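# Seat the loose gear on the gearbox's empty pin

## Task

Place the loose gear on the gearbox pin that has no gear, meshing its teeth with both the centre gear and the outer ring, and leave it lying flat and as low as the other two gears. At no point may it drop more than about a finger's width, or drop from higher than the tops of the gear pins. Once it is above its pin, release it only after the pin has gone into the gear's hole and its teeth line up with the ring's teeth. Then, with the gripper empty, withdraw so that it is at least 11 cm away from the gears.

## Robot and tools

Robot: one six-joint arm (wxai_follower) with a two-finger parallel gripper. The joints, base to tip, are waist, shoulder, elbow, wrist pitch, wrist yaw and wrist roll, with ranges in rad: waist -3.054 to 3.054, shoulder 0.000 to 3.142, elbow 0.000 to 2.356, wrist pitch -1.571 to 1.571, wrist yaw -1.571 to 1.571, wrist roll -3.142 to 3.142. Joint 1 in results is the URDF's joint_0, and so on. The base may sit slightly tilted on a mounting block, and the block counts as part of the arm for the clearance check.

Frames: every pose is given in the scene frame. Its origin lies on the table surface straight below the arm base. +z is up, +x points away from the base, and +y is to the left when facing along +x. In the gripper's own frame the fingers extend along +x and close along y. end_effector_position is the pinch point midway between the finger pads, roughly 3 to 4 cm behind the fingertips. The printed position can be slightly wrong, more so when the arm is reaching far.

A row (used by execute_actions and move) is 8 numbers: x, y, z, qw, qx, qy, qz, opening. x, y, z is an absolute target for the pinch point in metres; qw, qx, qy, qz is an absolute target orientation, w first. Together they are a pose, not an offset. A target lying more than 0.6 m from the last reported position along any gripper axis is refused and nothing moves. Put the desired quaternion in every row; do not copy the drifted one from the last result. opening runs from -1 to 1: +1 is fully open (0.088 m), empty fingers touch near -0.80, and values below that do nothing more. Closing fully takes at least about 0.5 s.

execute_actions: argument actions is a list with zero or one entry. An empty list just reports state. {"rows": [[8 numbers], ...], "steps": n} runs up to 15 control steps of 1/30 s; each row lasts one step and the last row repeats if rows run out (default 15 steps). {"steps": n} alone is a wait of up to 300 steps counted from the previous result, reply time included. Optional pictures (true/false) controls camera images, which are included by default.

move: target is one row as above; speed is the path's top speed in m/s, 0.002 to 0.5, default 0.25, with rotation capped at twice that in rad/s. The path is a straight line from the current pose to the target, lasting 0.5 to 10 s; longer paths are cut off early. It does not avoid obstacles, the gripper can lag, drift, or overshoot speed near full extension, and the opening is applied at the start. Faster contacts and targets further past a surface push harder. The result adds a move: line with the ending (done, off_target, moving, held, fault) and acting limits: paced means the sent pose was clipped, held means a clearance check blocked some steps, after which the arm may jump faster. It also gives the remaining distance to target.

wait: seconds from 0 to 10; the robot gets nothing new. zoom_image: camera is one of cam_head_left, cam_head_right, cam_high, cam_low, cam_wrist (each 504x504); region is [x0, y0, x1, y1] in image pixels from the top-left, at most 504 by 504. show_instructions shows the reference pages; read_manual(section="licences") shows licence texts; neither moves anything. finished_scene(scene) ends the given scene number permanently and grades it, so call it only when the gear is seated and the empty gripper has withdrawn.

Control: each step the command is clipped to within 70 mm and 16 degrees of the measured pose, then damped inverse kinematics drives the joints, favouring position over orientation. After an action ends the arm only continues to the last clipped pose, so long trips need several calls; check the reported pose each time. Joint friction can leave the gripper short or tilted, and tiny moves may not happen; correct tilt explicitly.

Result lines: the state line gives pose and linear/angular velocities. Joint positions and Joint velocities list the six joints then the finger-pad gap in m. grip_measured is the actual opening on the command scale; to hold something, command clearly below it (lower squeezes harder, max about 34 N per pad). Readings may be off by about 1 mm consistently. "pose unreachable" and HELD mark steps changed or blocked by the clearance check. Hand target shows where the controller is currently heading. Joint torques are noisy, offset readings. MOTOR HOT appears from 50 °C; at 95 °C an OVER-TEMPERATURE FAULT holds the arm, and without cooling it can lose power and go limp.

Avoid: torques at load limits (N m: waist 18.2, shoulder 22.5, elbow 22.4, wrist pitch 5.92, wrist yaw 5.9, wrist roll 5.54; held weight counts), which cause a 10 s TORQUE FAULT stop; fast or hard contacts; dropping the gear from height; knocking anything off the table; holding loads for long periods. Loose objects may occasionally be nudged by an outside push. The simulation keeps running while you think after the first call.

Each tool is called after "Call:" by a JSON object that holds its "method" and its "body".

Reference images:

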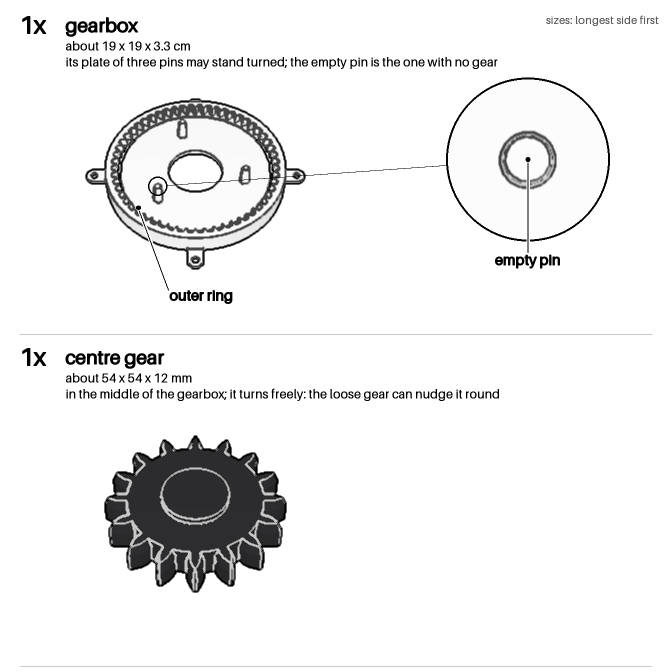

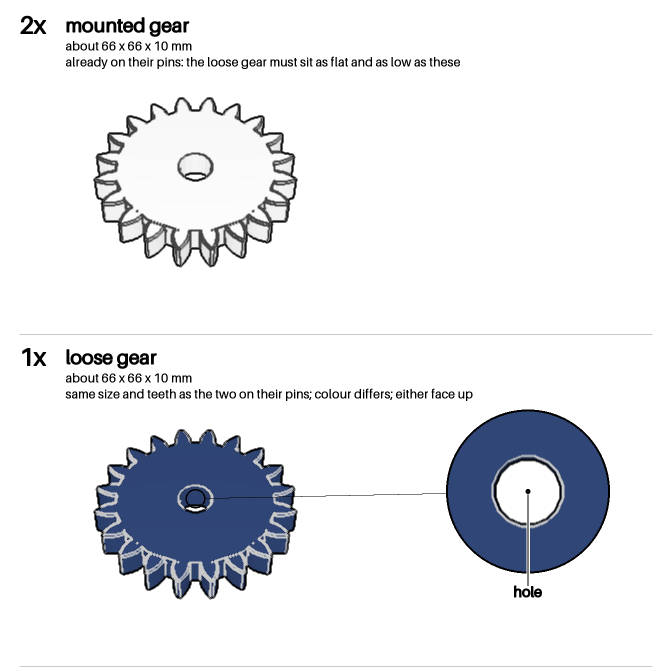

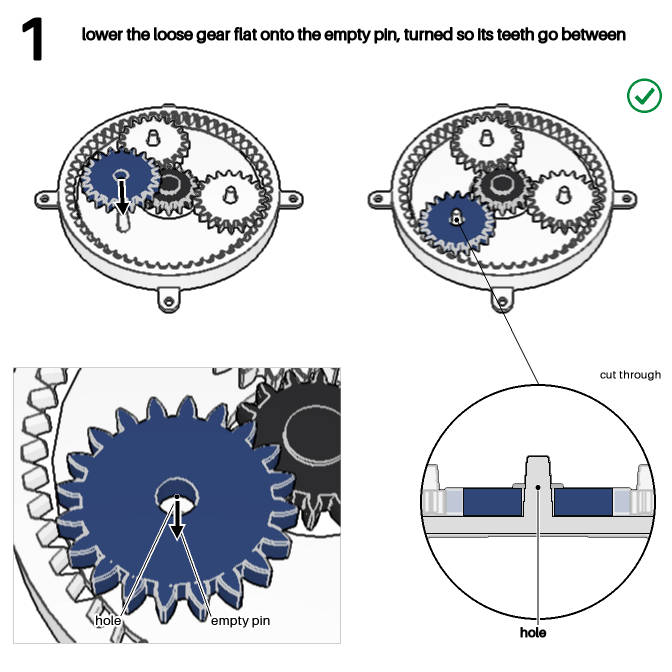

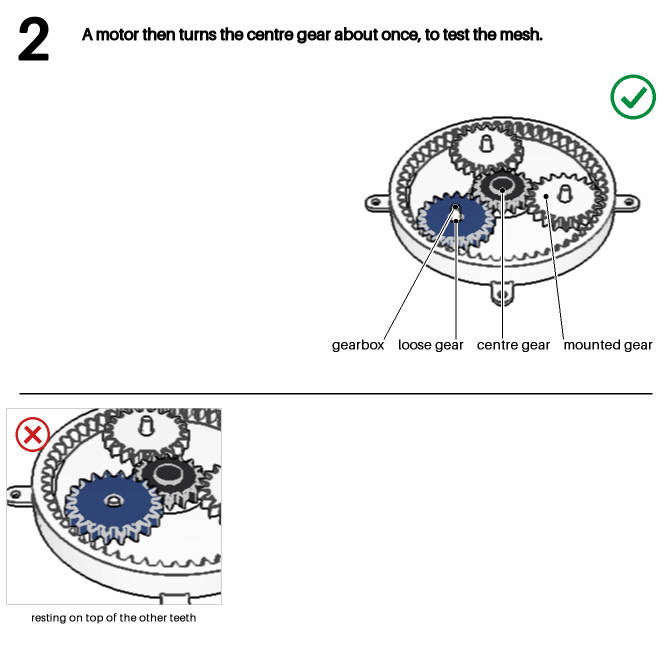

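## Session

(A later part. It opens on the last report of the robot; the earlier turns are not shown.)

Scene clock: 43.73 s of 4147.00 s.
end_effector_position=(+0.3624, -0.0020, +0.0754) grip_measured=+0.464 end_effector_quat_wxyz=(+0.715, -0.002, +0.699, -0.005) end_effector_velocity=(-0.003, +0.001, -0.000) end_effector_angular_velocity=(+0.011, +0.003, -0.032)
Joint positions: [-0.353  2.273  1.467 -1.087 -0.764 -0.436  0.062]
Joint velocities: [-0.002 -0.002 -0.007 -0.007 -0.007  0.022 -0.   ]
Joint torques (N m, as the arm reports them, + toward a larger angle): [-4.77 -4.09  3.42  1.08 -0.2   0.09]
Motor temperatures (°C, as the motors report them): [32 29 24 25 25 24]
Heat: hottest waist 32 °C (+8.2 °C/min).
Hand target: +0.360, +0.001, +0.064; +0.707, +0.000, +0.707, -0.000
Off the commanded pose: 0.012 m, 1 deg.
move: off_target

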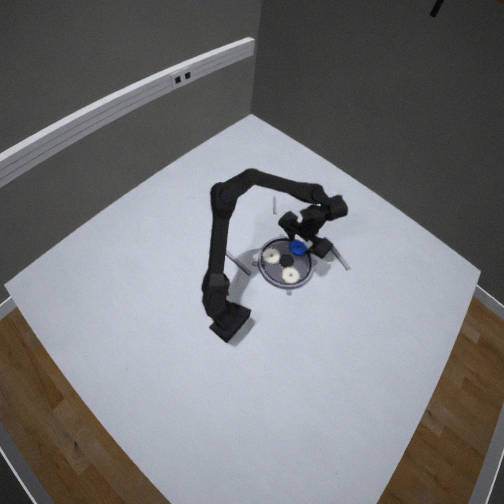

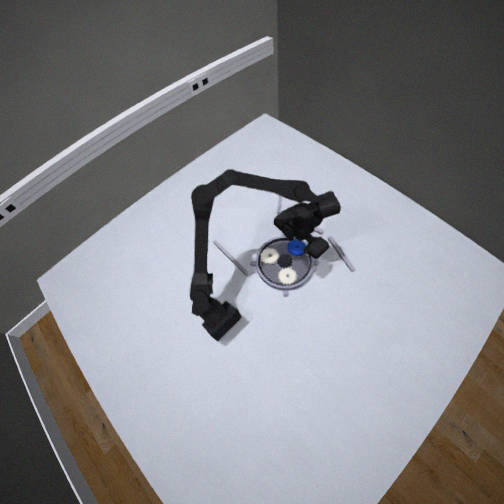

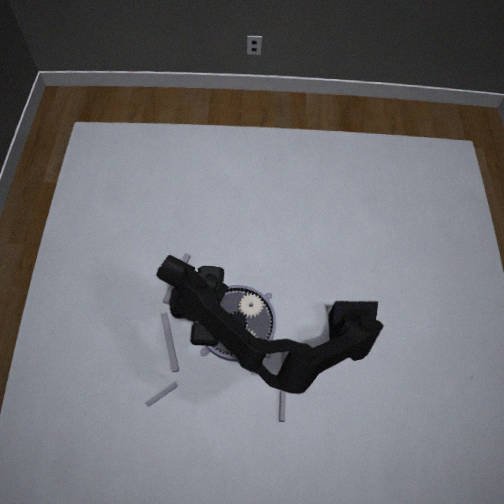

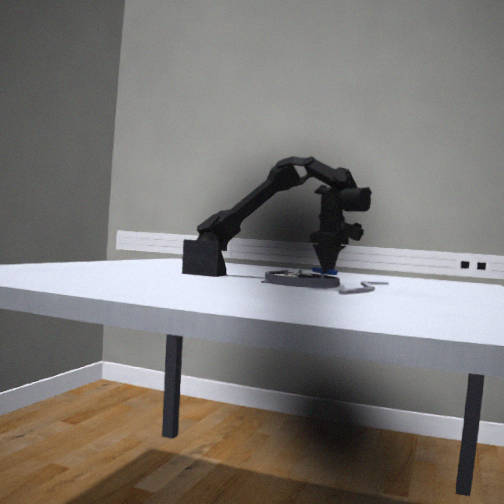

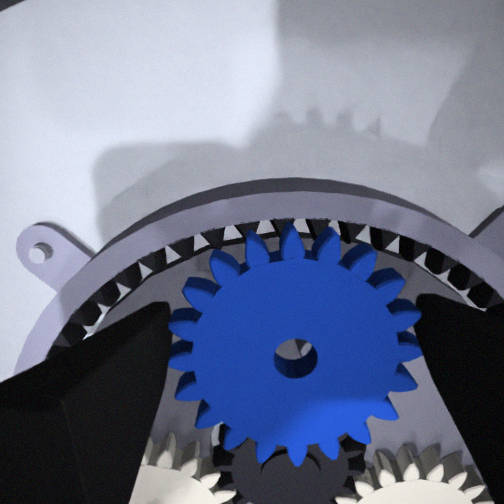

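Call:
{"method": "move", "body": {"target": [0.362,-0.006,0.088,0.707,0,0.707,0,0.3], "speed": 0.03}}

Call:
{"method": "move", "body": {"target": [0.361,-0.006,0.064,0.707,0,0.707,0,0.3], "speed": 0.02}}

Scene clock: 45.57 s of 4147.00 s.
end_effector_position=(+0.3606, -0.0031, +0.0860) grip_measured=+0.464 end_effector_quat_wxyz=(+0.706, +0.001, +0.708, +0.001) end_effector_velocity=(-0.003, +0.004, +0.000) end_effector_angular_velocity=(+0.032, +0.011, -0.019)
Joint positions: [-0.376  2.293  1.521 -1.177 -0.756 -0.496  0.062]
Joint velocities: [-0.002  0.007  0.007 -0.037 -0.022 -0.007 -0.   ]
Joint torques (N m, as the arm reports them, + toward a larger angle): [-7.46 -4.35  6.78  0.03  0.11 -0.09]
Motor temperatures (°C, as the motors report them): [32 29 24 25 25 24]
Heat: hottest waist 32 °C (+7.9 °C/min).
Hand target: +0.362, -0.006, +0.088; +0.707, +0.000, +0.707, +0.000
Off the commanded pose: 0.004 m, 0 deg.
move: done

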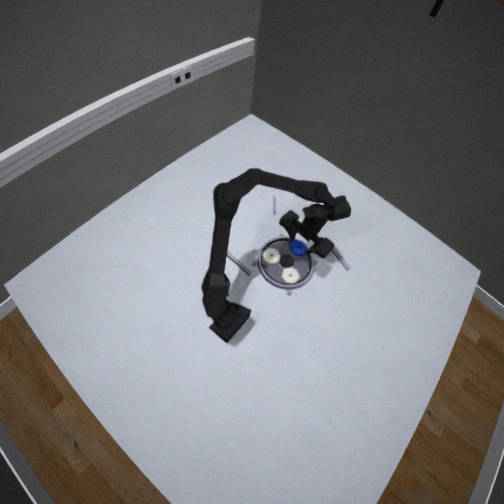

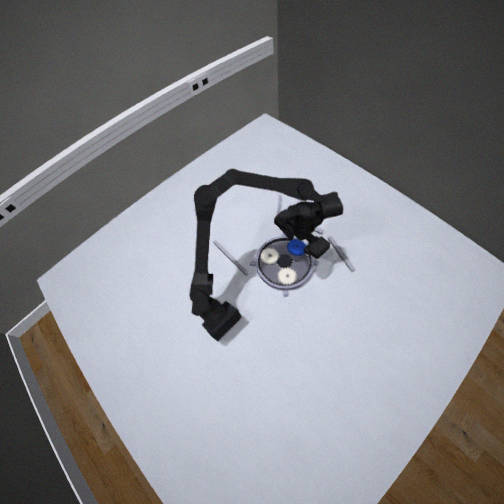

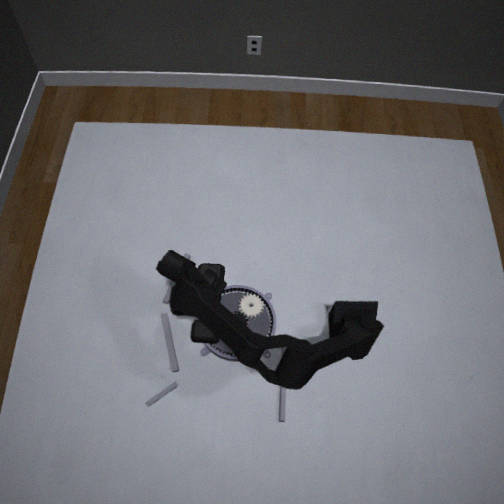

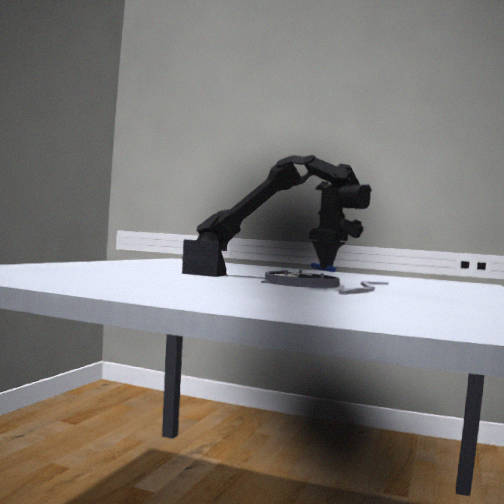

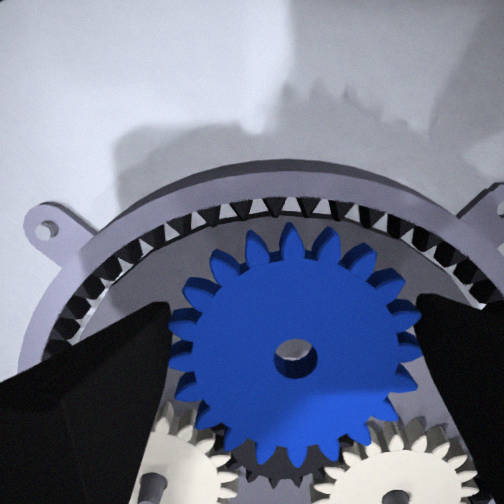

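Scene clock: 46.90 s of 4147.00 s.
end_effector_position=(+0.3635, -0.0076, +0.0748) grip_measured=+0.464 end_effector_quat_wxyz=(+0.714, -0.002, +0.700, -0.004) end_effector_velocity=(+0.004, -0.003, +0.001) end_effector_angular_velocity=(-0.004, -0.029, +0.010)
Joint positions: [-0.361  2.292  1.479 -1.089 -0.762 -0.45   0.062]
Joint velocities: [-0.007 -0.002 -0.007  0.037 -0.007  0.007 -0.   ]
Joint torques (N m, as the arm reports them, + toward a larger angle): [-5.09 -4.05  3.43  1.13 -0.15  0.09]
Motor temperatures (°C, as the motors report them): [32 29 24 25 25 24]
Heat: hottest waist 32 °C (+7.7 °C/min).
Hand target: +0.361, -0.006, +0.064; +0.707, -0.000, +0.707, -0.000
Off the commanded pose: 0.011 m, 1 deg.
move: off_target

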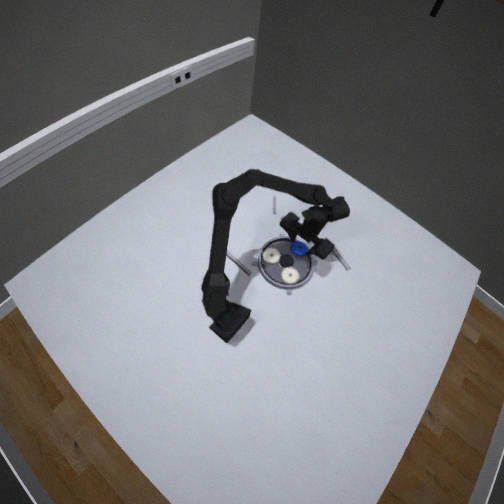

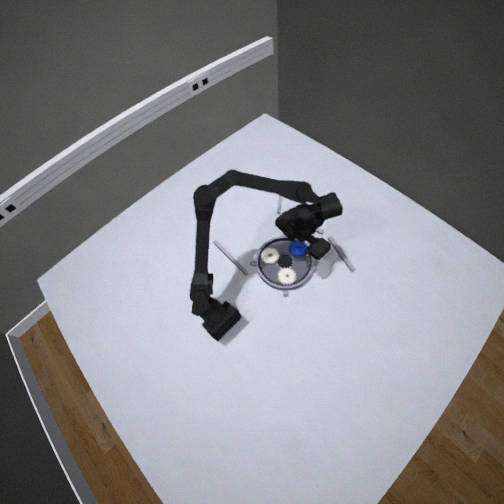

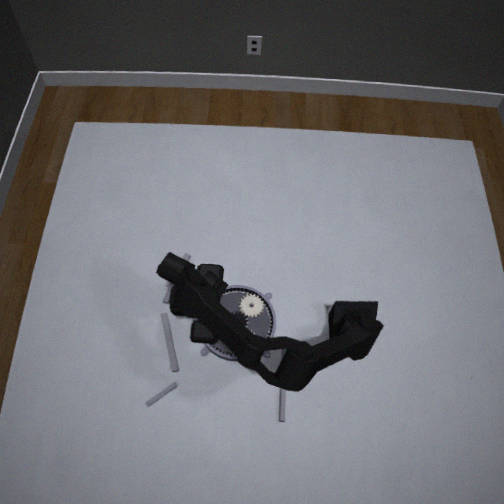

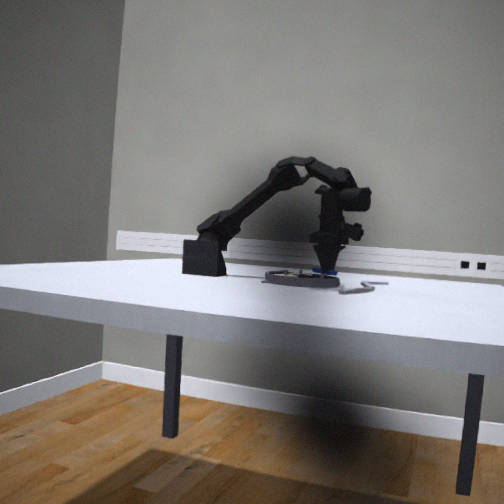

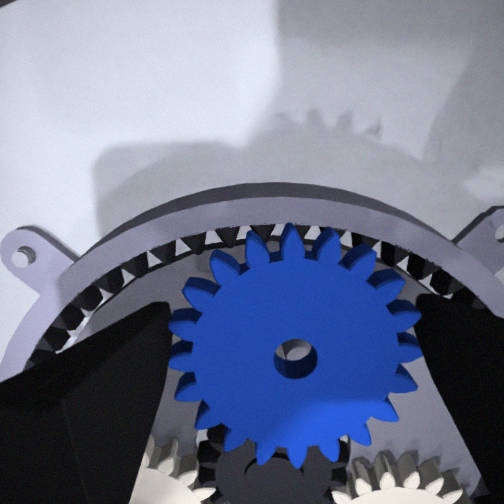

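Call:
{"method": "move", "body": {"target": [0.367,-0.006,0.066,0.707,0,0.707,0,0.3], "speed": 0.01}}

Scene clock: 49.03 s of 4147.00 s.
end_effector_position=(+0.3662, -0.0072, +0.0752) grip_measured=+0.464 end_effector_quat_wxyz=(+0.714, -0.003, +0.700, -0.003) end_effector_velocity=(-0.002, +0.002, +0.003) end_effector_angular_velocity=(+0.012, +0.003, -0.009)
Joint positions: [-0.359  2.298  1.494 -1.095 -0.762 -0.448  0.062]
Joint velocities: [-0.007 -0.002  0.002 -0.022 -0.007 -0.007 -0.   ]
Joint torques (N m, as the arm reports them, + toward a larger angle): [-5.26 -3.16  6.15  0.43 -0.16  0.11]
Motor temperatures (°C, as the motors report them): [32 29 24 25 25 24]
Heat: hottest waist 32 °C (+7.3 °C/min).
Hand target: +0.367, -0.006, +0.066; +0.707, -0.000, +0.707, -0.000
Off the commanded pose: 0.009 m, 1 deg.
move: off_target

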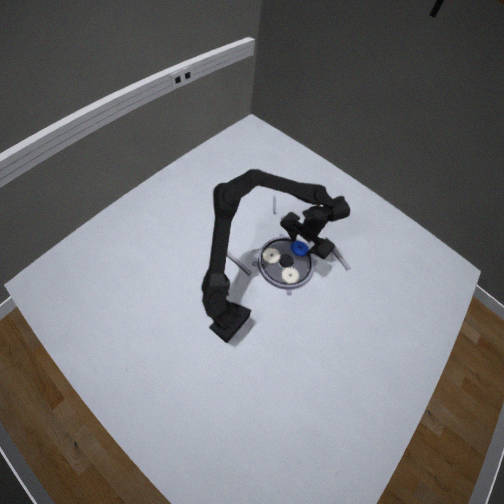

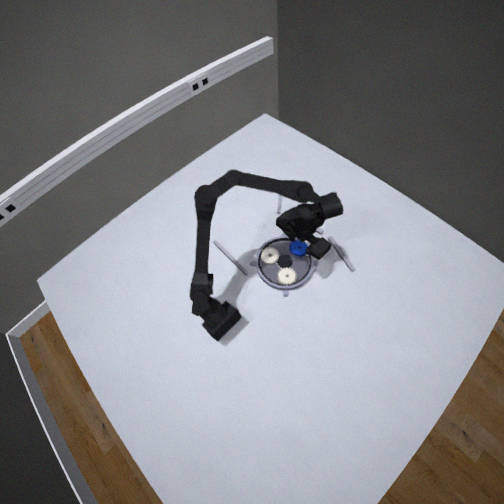

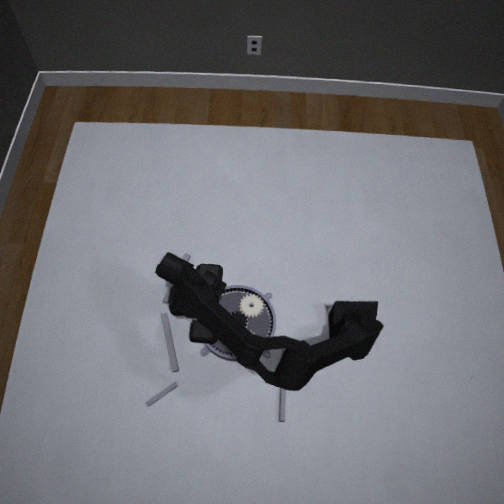

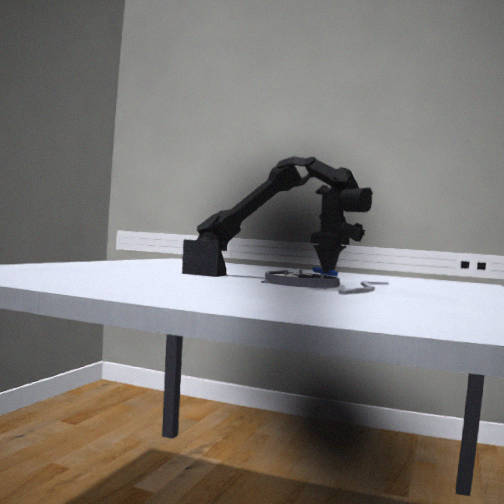

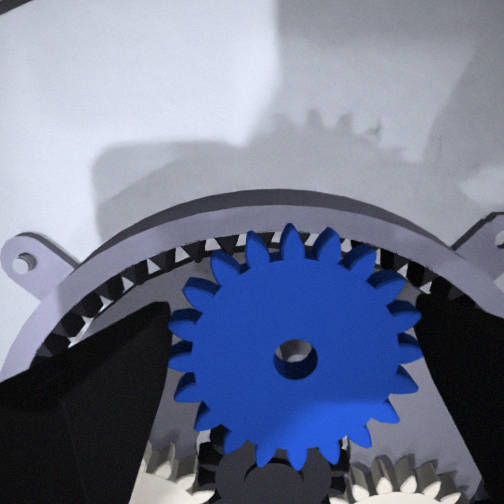

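Call:
{"method": "move", "body": {"target": [0.372,-0.006,0.066,0.707,0,0.707,0,0.3], "speed": 0.01}}

Scene clock: 51.17 s of 4147.00 s.
end_effector_position=(+0.3713, -0.0070, +0.0745) grip_measured=+0.464 end_effector_quat_wxyz=(+0.713, -0.004, +0.701, -0.003) end_effector_velocity=(-0.003, +0.002, +0.000) end_effector_angular_velocity=(+0.014, +0.009, -0.024)
Joint positions: [-0.352  2.314  1.521 -1.103 -0.762 -0.444  0.062]
Joint velocities: [-0.002  0.002  0.002 -0.022 -0.007  0.007 -0.   ]
Joint torques (N m, as the arm reports them, + toward a larger angle): [-5.62 -3.33  6.09  0.36 -0.2   0.1 ]
Motor temperatures (°C, as the motors report them): [32 29 25 25 25 24]
Heat: hottest waist 32 °C (+7.0 °C/min).
Hand target: +0.372, -0.006, +0.066; +0.707, -0.000, +0.707, +0.000
Off the commanded pose: 0.009 m, 1 deg.
move: off_target

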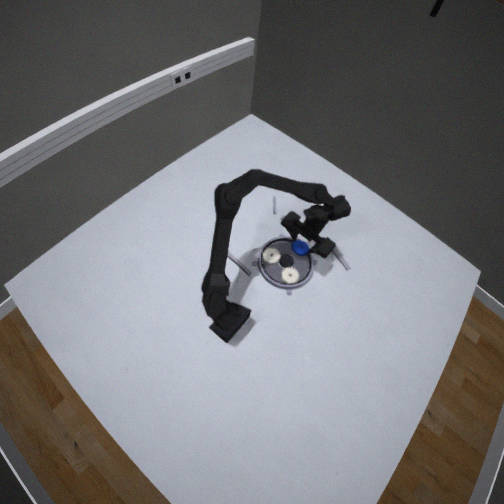

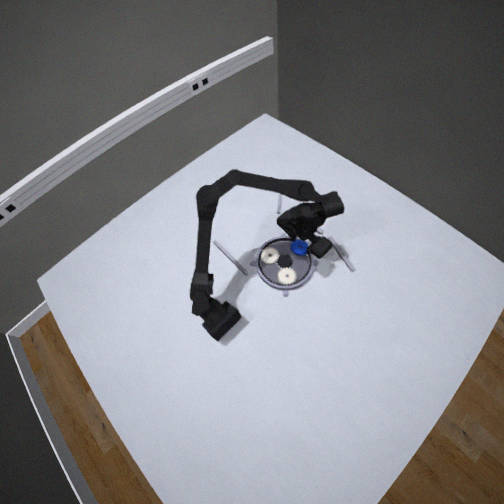

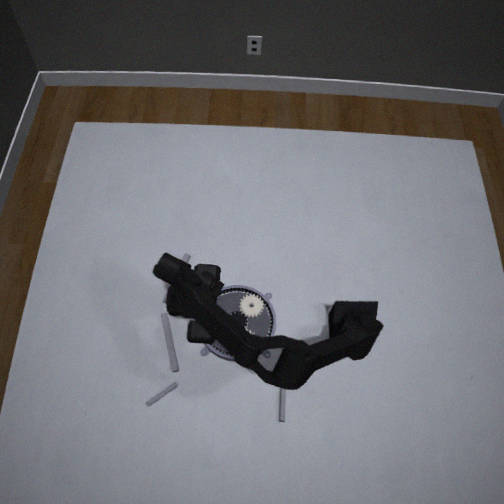

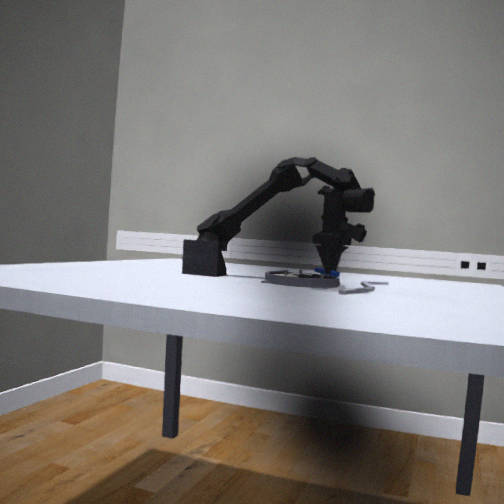

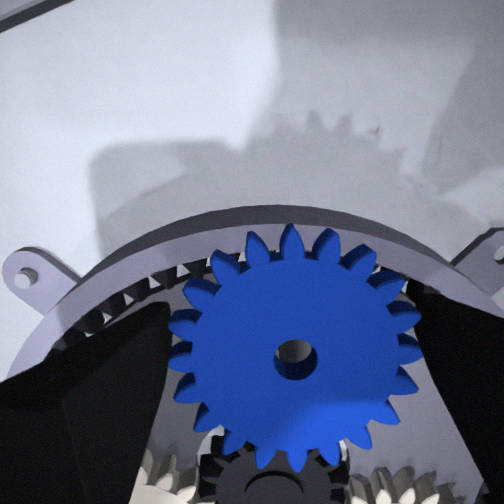

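Call:
{"method": "move", "body": {"target": [0.364,-0.004,0.066,0.707,0,0.707,0,0.3], "speed": 0.005}}

Scene clock: 55.13 s of 4147.00 s.
end_effector_position=(+0.3705, -0.0070, +0.0736) grip_measured=+0.464 end_effector_quat_wxyz=(+0.716, -0.007, +0.698, -0.001) end_effector_velocity=(+0.001, -0.001, +0.002) end_effector_angular_velocity=(+0.004, -0.013, +0.008)
Joint positions: [-0.352  2.305  1.504 -1.084 -0.764 -0.443  0.062]
Joint velocities: [-0.007 -0.002 -0.002  0.007 -0.007 -0.007 -0.   ]
Joint torques (N m, as the arm reports them, + toward a larger angle): [-5.8  -5.07  2.51 -0.04 -0.1   0.01]
Motor temperatures (°C, as the motors report them): [33 30 25 25 25 24]
Heat: hottest waist 33 °C (+7.6 °C/min).
Hand target: +0.364, -0.004, +0.066; +0.707, +0.000, +0.707, -0.000
Off the commanded pose: 0.010 m, 2 deg.
move: off_target

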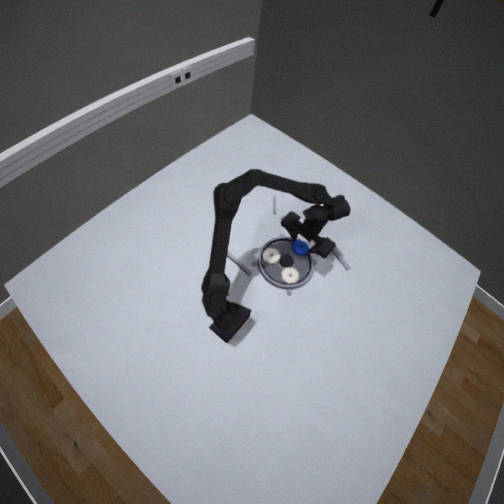

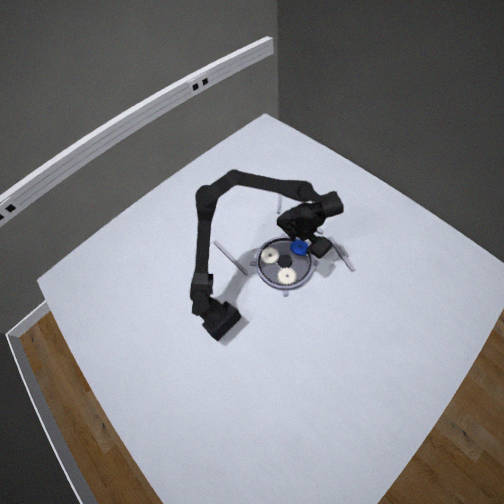

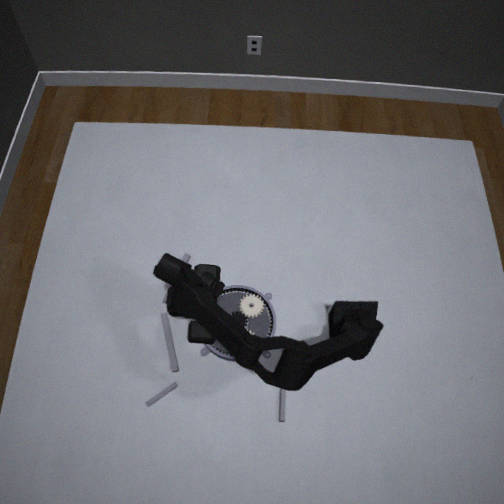

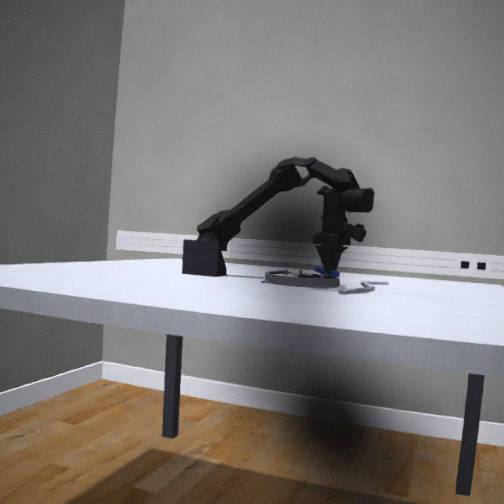

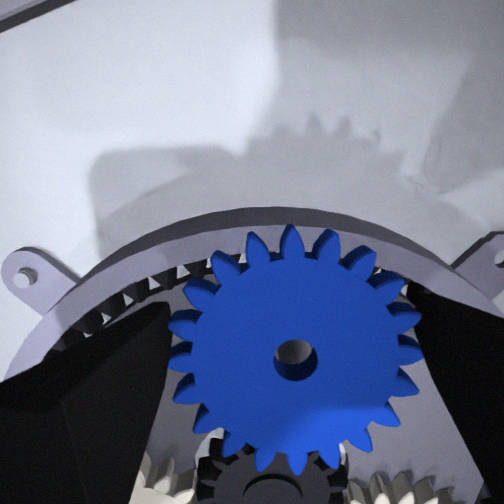

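Call:
{"method": "move", "body": {"target": [0.36,-0.006,0.11,0.707,0,0.707,0,0.3], "speed": 0.05}}

Call:
{"method": "move", "body": {"target": [0.30,-0.18,0.10,0.707,0,0.707,0,0.3], "speed": 0.15}}

Call:
{"method": "move", "body": {"target": [0.30,-0.18,0.046,0.707,0,0.707,0,0.3], "speed": 0.04}}

Call:
{"method": "move", "body": {"target": [0.30,-0.18,0.046,0.707,0,0.707,0,0.8]}}

Scene clock: 58.17 s of 4147.00 s.
end_effector_position=(+0.3575, -0.0065, +0.1041) grip_measured=+0.464 end_effector_quat_wxyz=(+0.702, +0.007, +0.712, -0.000) end_effector_velocity=(-0.001, +0.003, +0.003) end_effector_angular_velocity=(+0.011, +0.002, -0.003)
Joint positions: [-0.416  2.305  1.578 -1.273 -0.74  -0.547  0.062]
Joint velocities: [-0.002 -0.002  0.007 -0.022 -0.007 -0.007 -0.   ]
Joint torques (N m, as the arm reports them, + toward a larger angle): [-7.44 -5.7   6.9   0.01  0.1  -0.1 ]
Motor temperatures (°C, as the motors report them): [33 30 25 25 25 24]
Heat: hottest waist 33 °C (+7.2 °C/min).
Hand target: +0.360, -0.006, +0.110; +0.707, +0.000, +0.707, +0.000
Off the commanded pose: 0.006 m, 1 deg.
move: done

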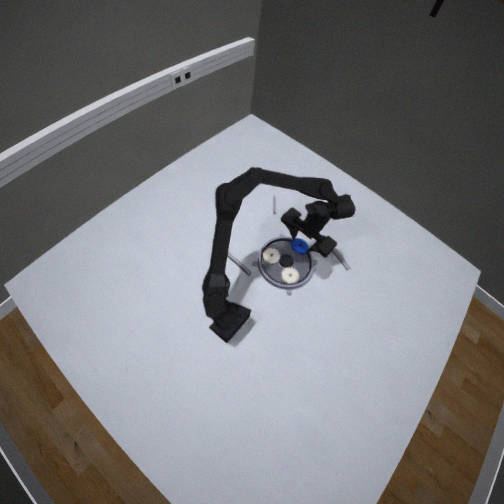

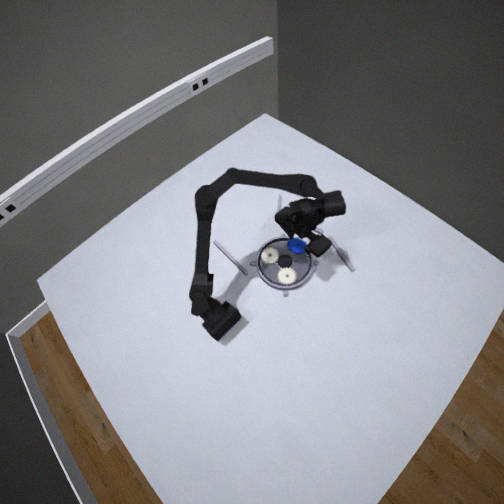

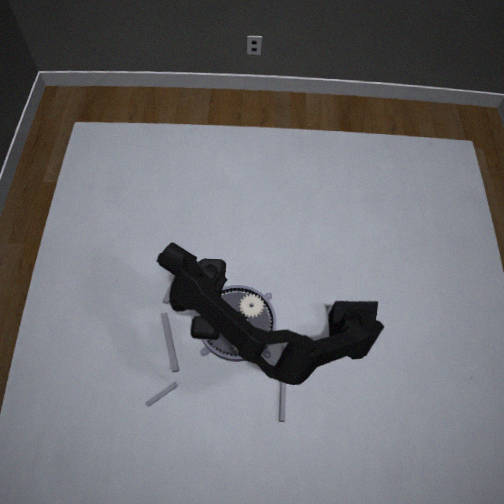

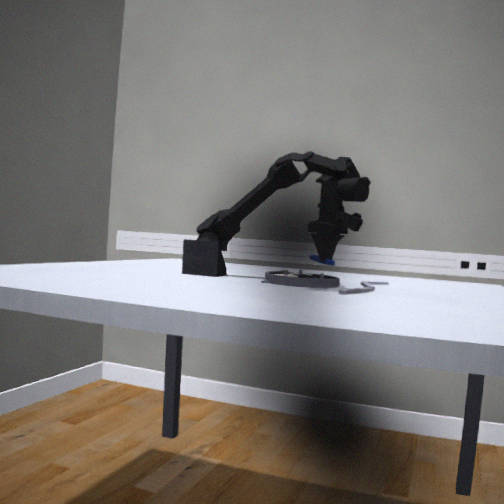

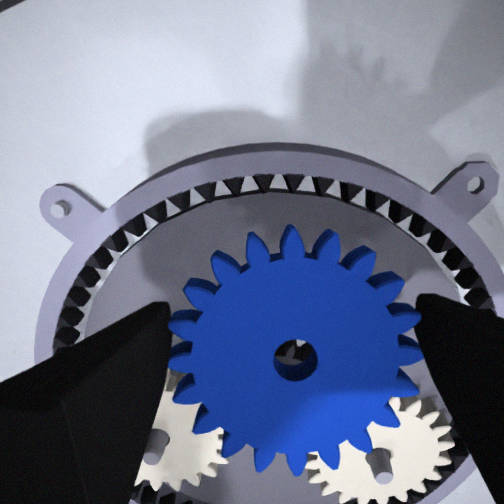

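Scene clock: 59.93 s of 4147.00 s.
end_effector_position=(+0.2989, -0.1763, +0.0987) grip_measured=+0.464 end_effector_quat_wxyz=(+0.706, +0.001, +0.708, +0.001) end_effector_velocity=(-0.004, +0.006, -0.002) end_effector_angular_velocity=(+0.032, +0.018, -0.014)
Joint positions: [-0.74   2.67   1.661 -1.194 -0.577 -0.902  0.062]
Joint velocities: [ 0.002  0.007  0.002 -0.037 -0.007 -0.007 -0.   ]
Joint torques (N m, as the arm reports them, + toward a larger angle): [-6.35 -5.53  7.56  0.03  0.11 -0.08]
Motor temperatures (°C, as the motors report them): [33 30 25 25 25 24]
Heat: hottest waist 33 °C (+7.0 °C/min).
Hand target: +0.299, -0.180, +0.100; +0.707, +0.000, +0.707, +0.001
Off the commanded pose: 0.004 m, 0 deg.
move: done

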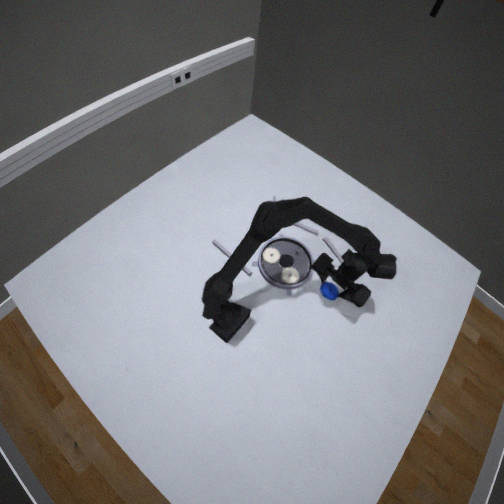

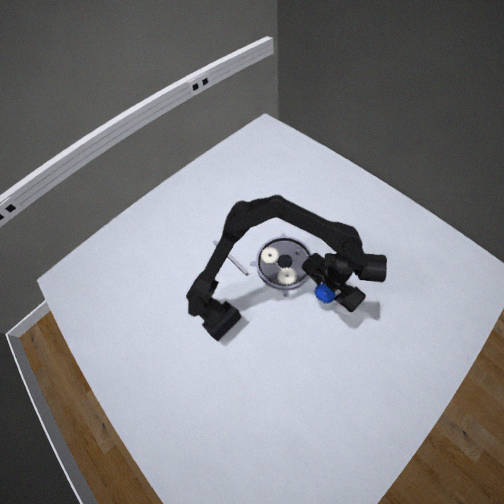

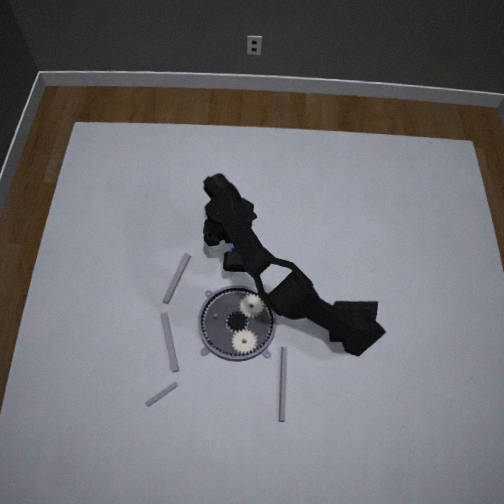

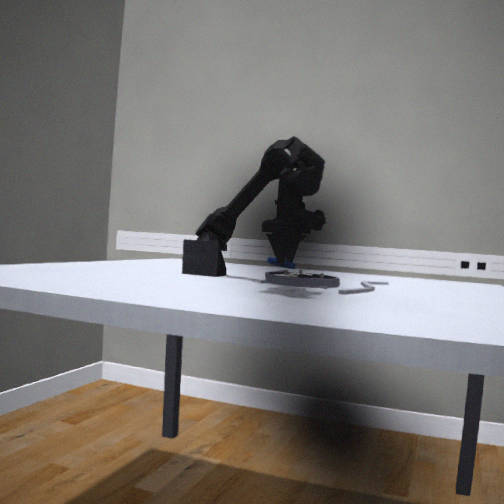

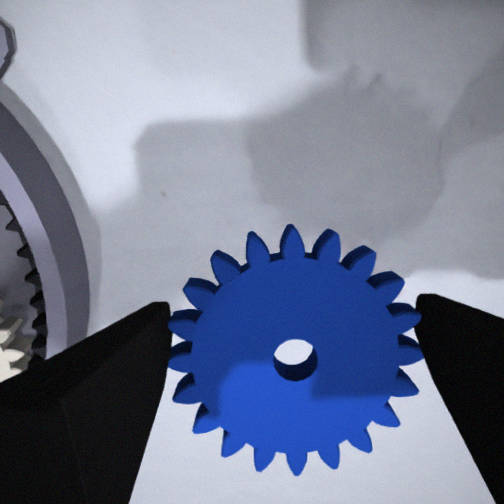

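Scene clock: 61.57 s of 4147.00 s.
end_effector_position=(+0.3030, -0.1797, +0.0505) grip_measured=+0.464 end_effector_quat_wxyz=(+0.709, -0.007, +0.705, +0.000) end_effector_velocity=(-0.002, +0.001, -0.001) end_effector_angular_velocity=(+0.012, -0.000, -0.016)
Joint positions: [-0.667  2.702  1.551 -0.993 -0.616 -0.829  0.062]
Joint velocities: [-0.002  0.002 -0.002 -0.007 -0.007  0.007 -0.   ]
Joint torques (N m, as the arm reports them, + toward a larger angle): [-5.89 -5.48  4.75  0.51 -0.11  0.13]
Motor temperatures (°C, as the motors report them): [33 30 25 25 25 24]
Heat: hottest waist 33 °C (+7.1 °C/min).
Hand target: +0.300, -0.180, +0.046; +0.707, +0.000, +0.707, -0.000
Off the commanded pose: 0.005 m, 1 deg.
move: done

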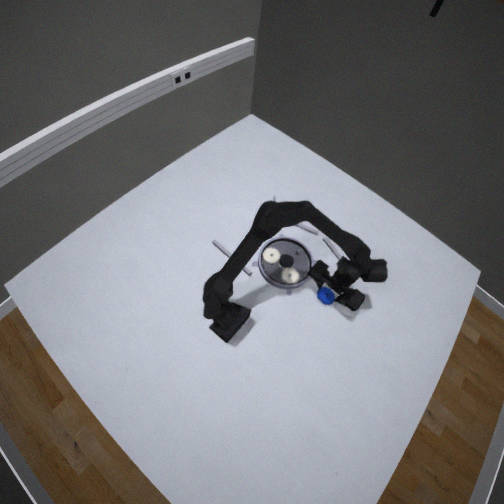

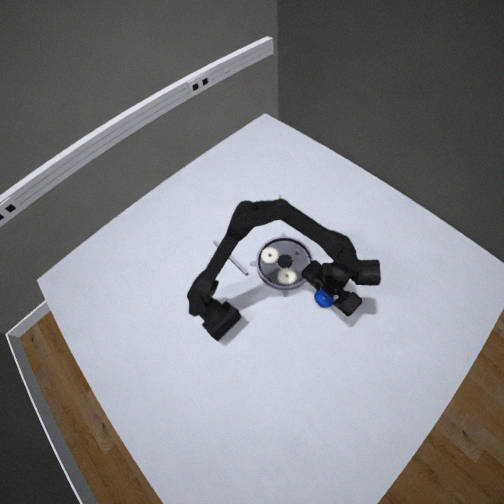

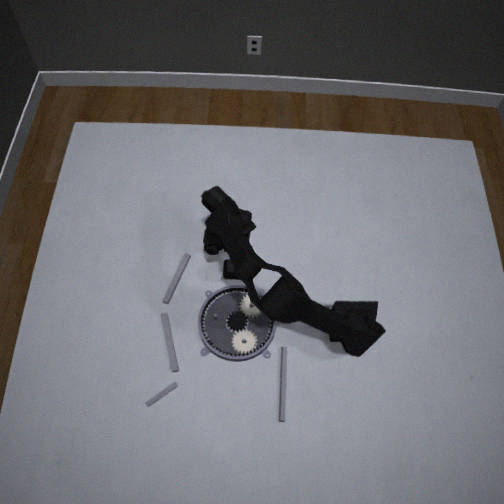

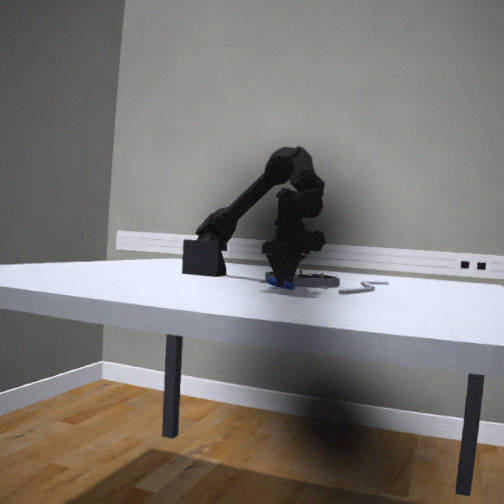

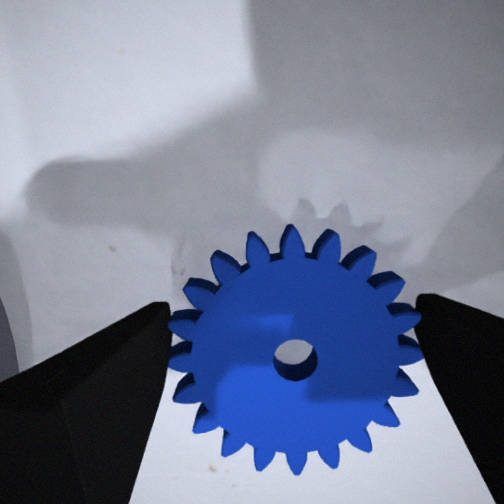

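Scene clock: 62.27 s of 4147.00 s.
end_effector_position=(+0.3029, -0.1797, +0.0500) grip_measured=+0.798 end_effector_quat_wxyz=(+0.709, -0.007, +0.705, +0.000) end_effector_velocity=(-0.004, +0.003, -0.001) end_effector_angular_velocity=(+0.021, +0.008, -0.024)
Joint positions: [-0.666  2.702  1.549 -0.992 -0.616 -0.829  0.078]
Joint velocities: [-0.002  0.002 -0.002 -0.022 -0.007  0.007  0.001]
Joint torques (N m, as the arm reports them, + toward a larger angle): [-5.97 -5.51  4.75  0.47 -0.11  0.12]
Motor temperatures (°C, as the motors report them): [33 30 25 25 25 24]
Heat: hottest waist 33 °C (+7.1 °C/min).
Hand target: +0.300, -0.180, +0.046; +0.707, +0.000, +0.707, -0.000
Off the commanded pose: 0.005 m, 1 deg.
move: done

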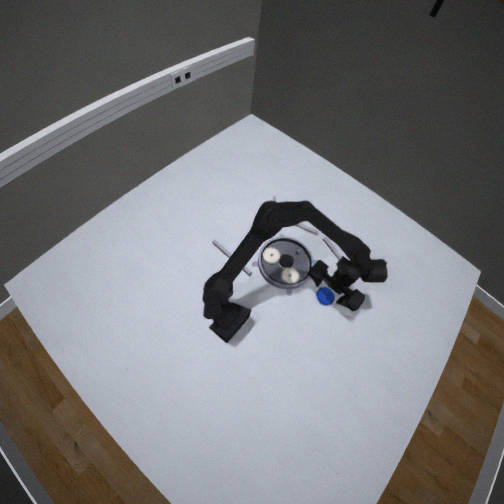

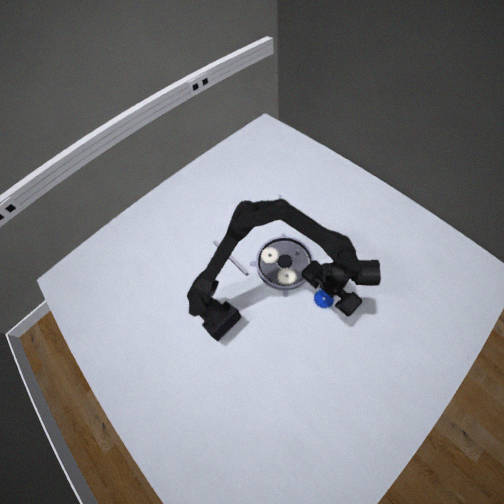

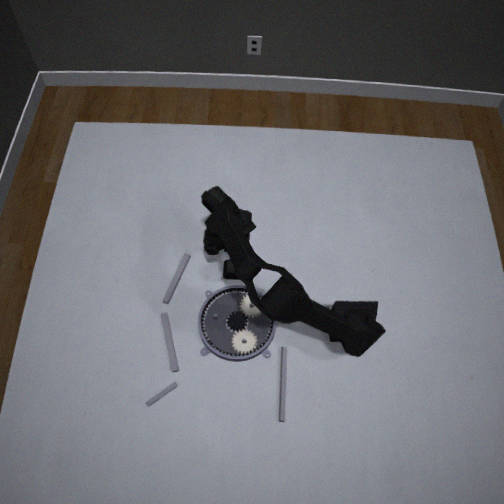

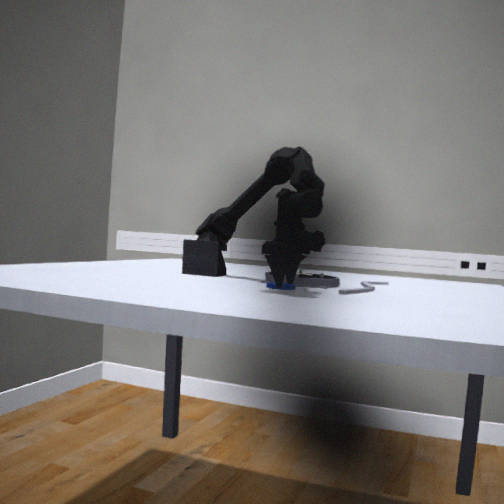

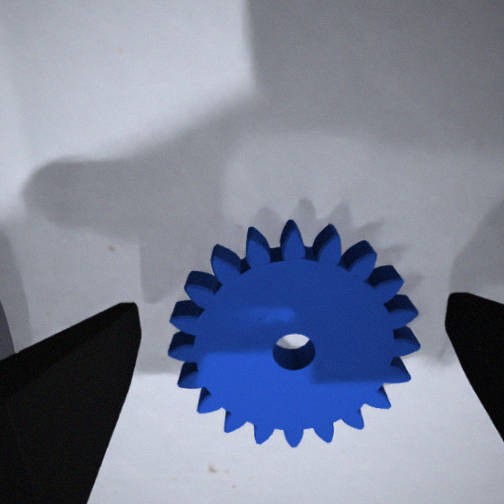

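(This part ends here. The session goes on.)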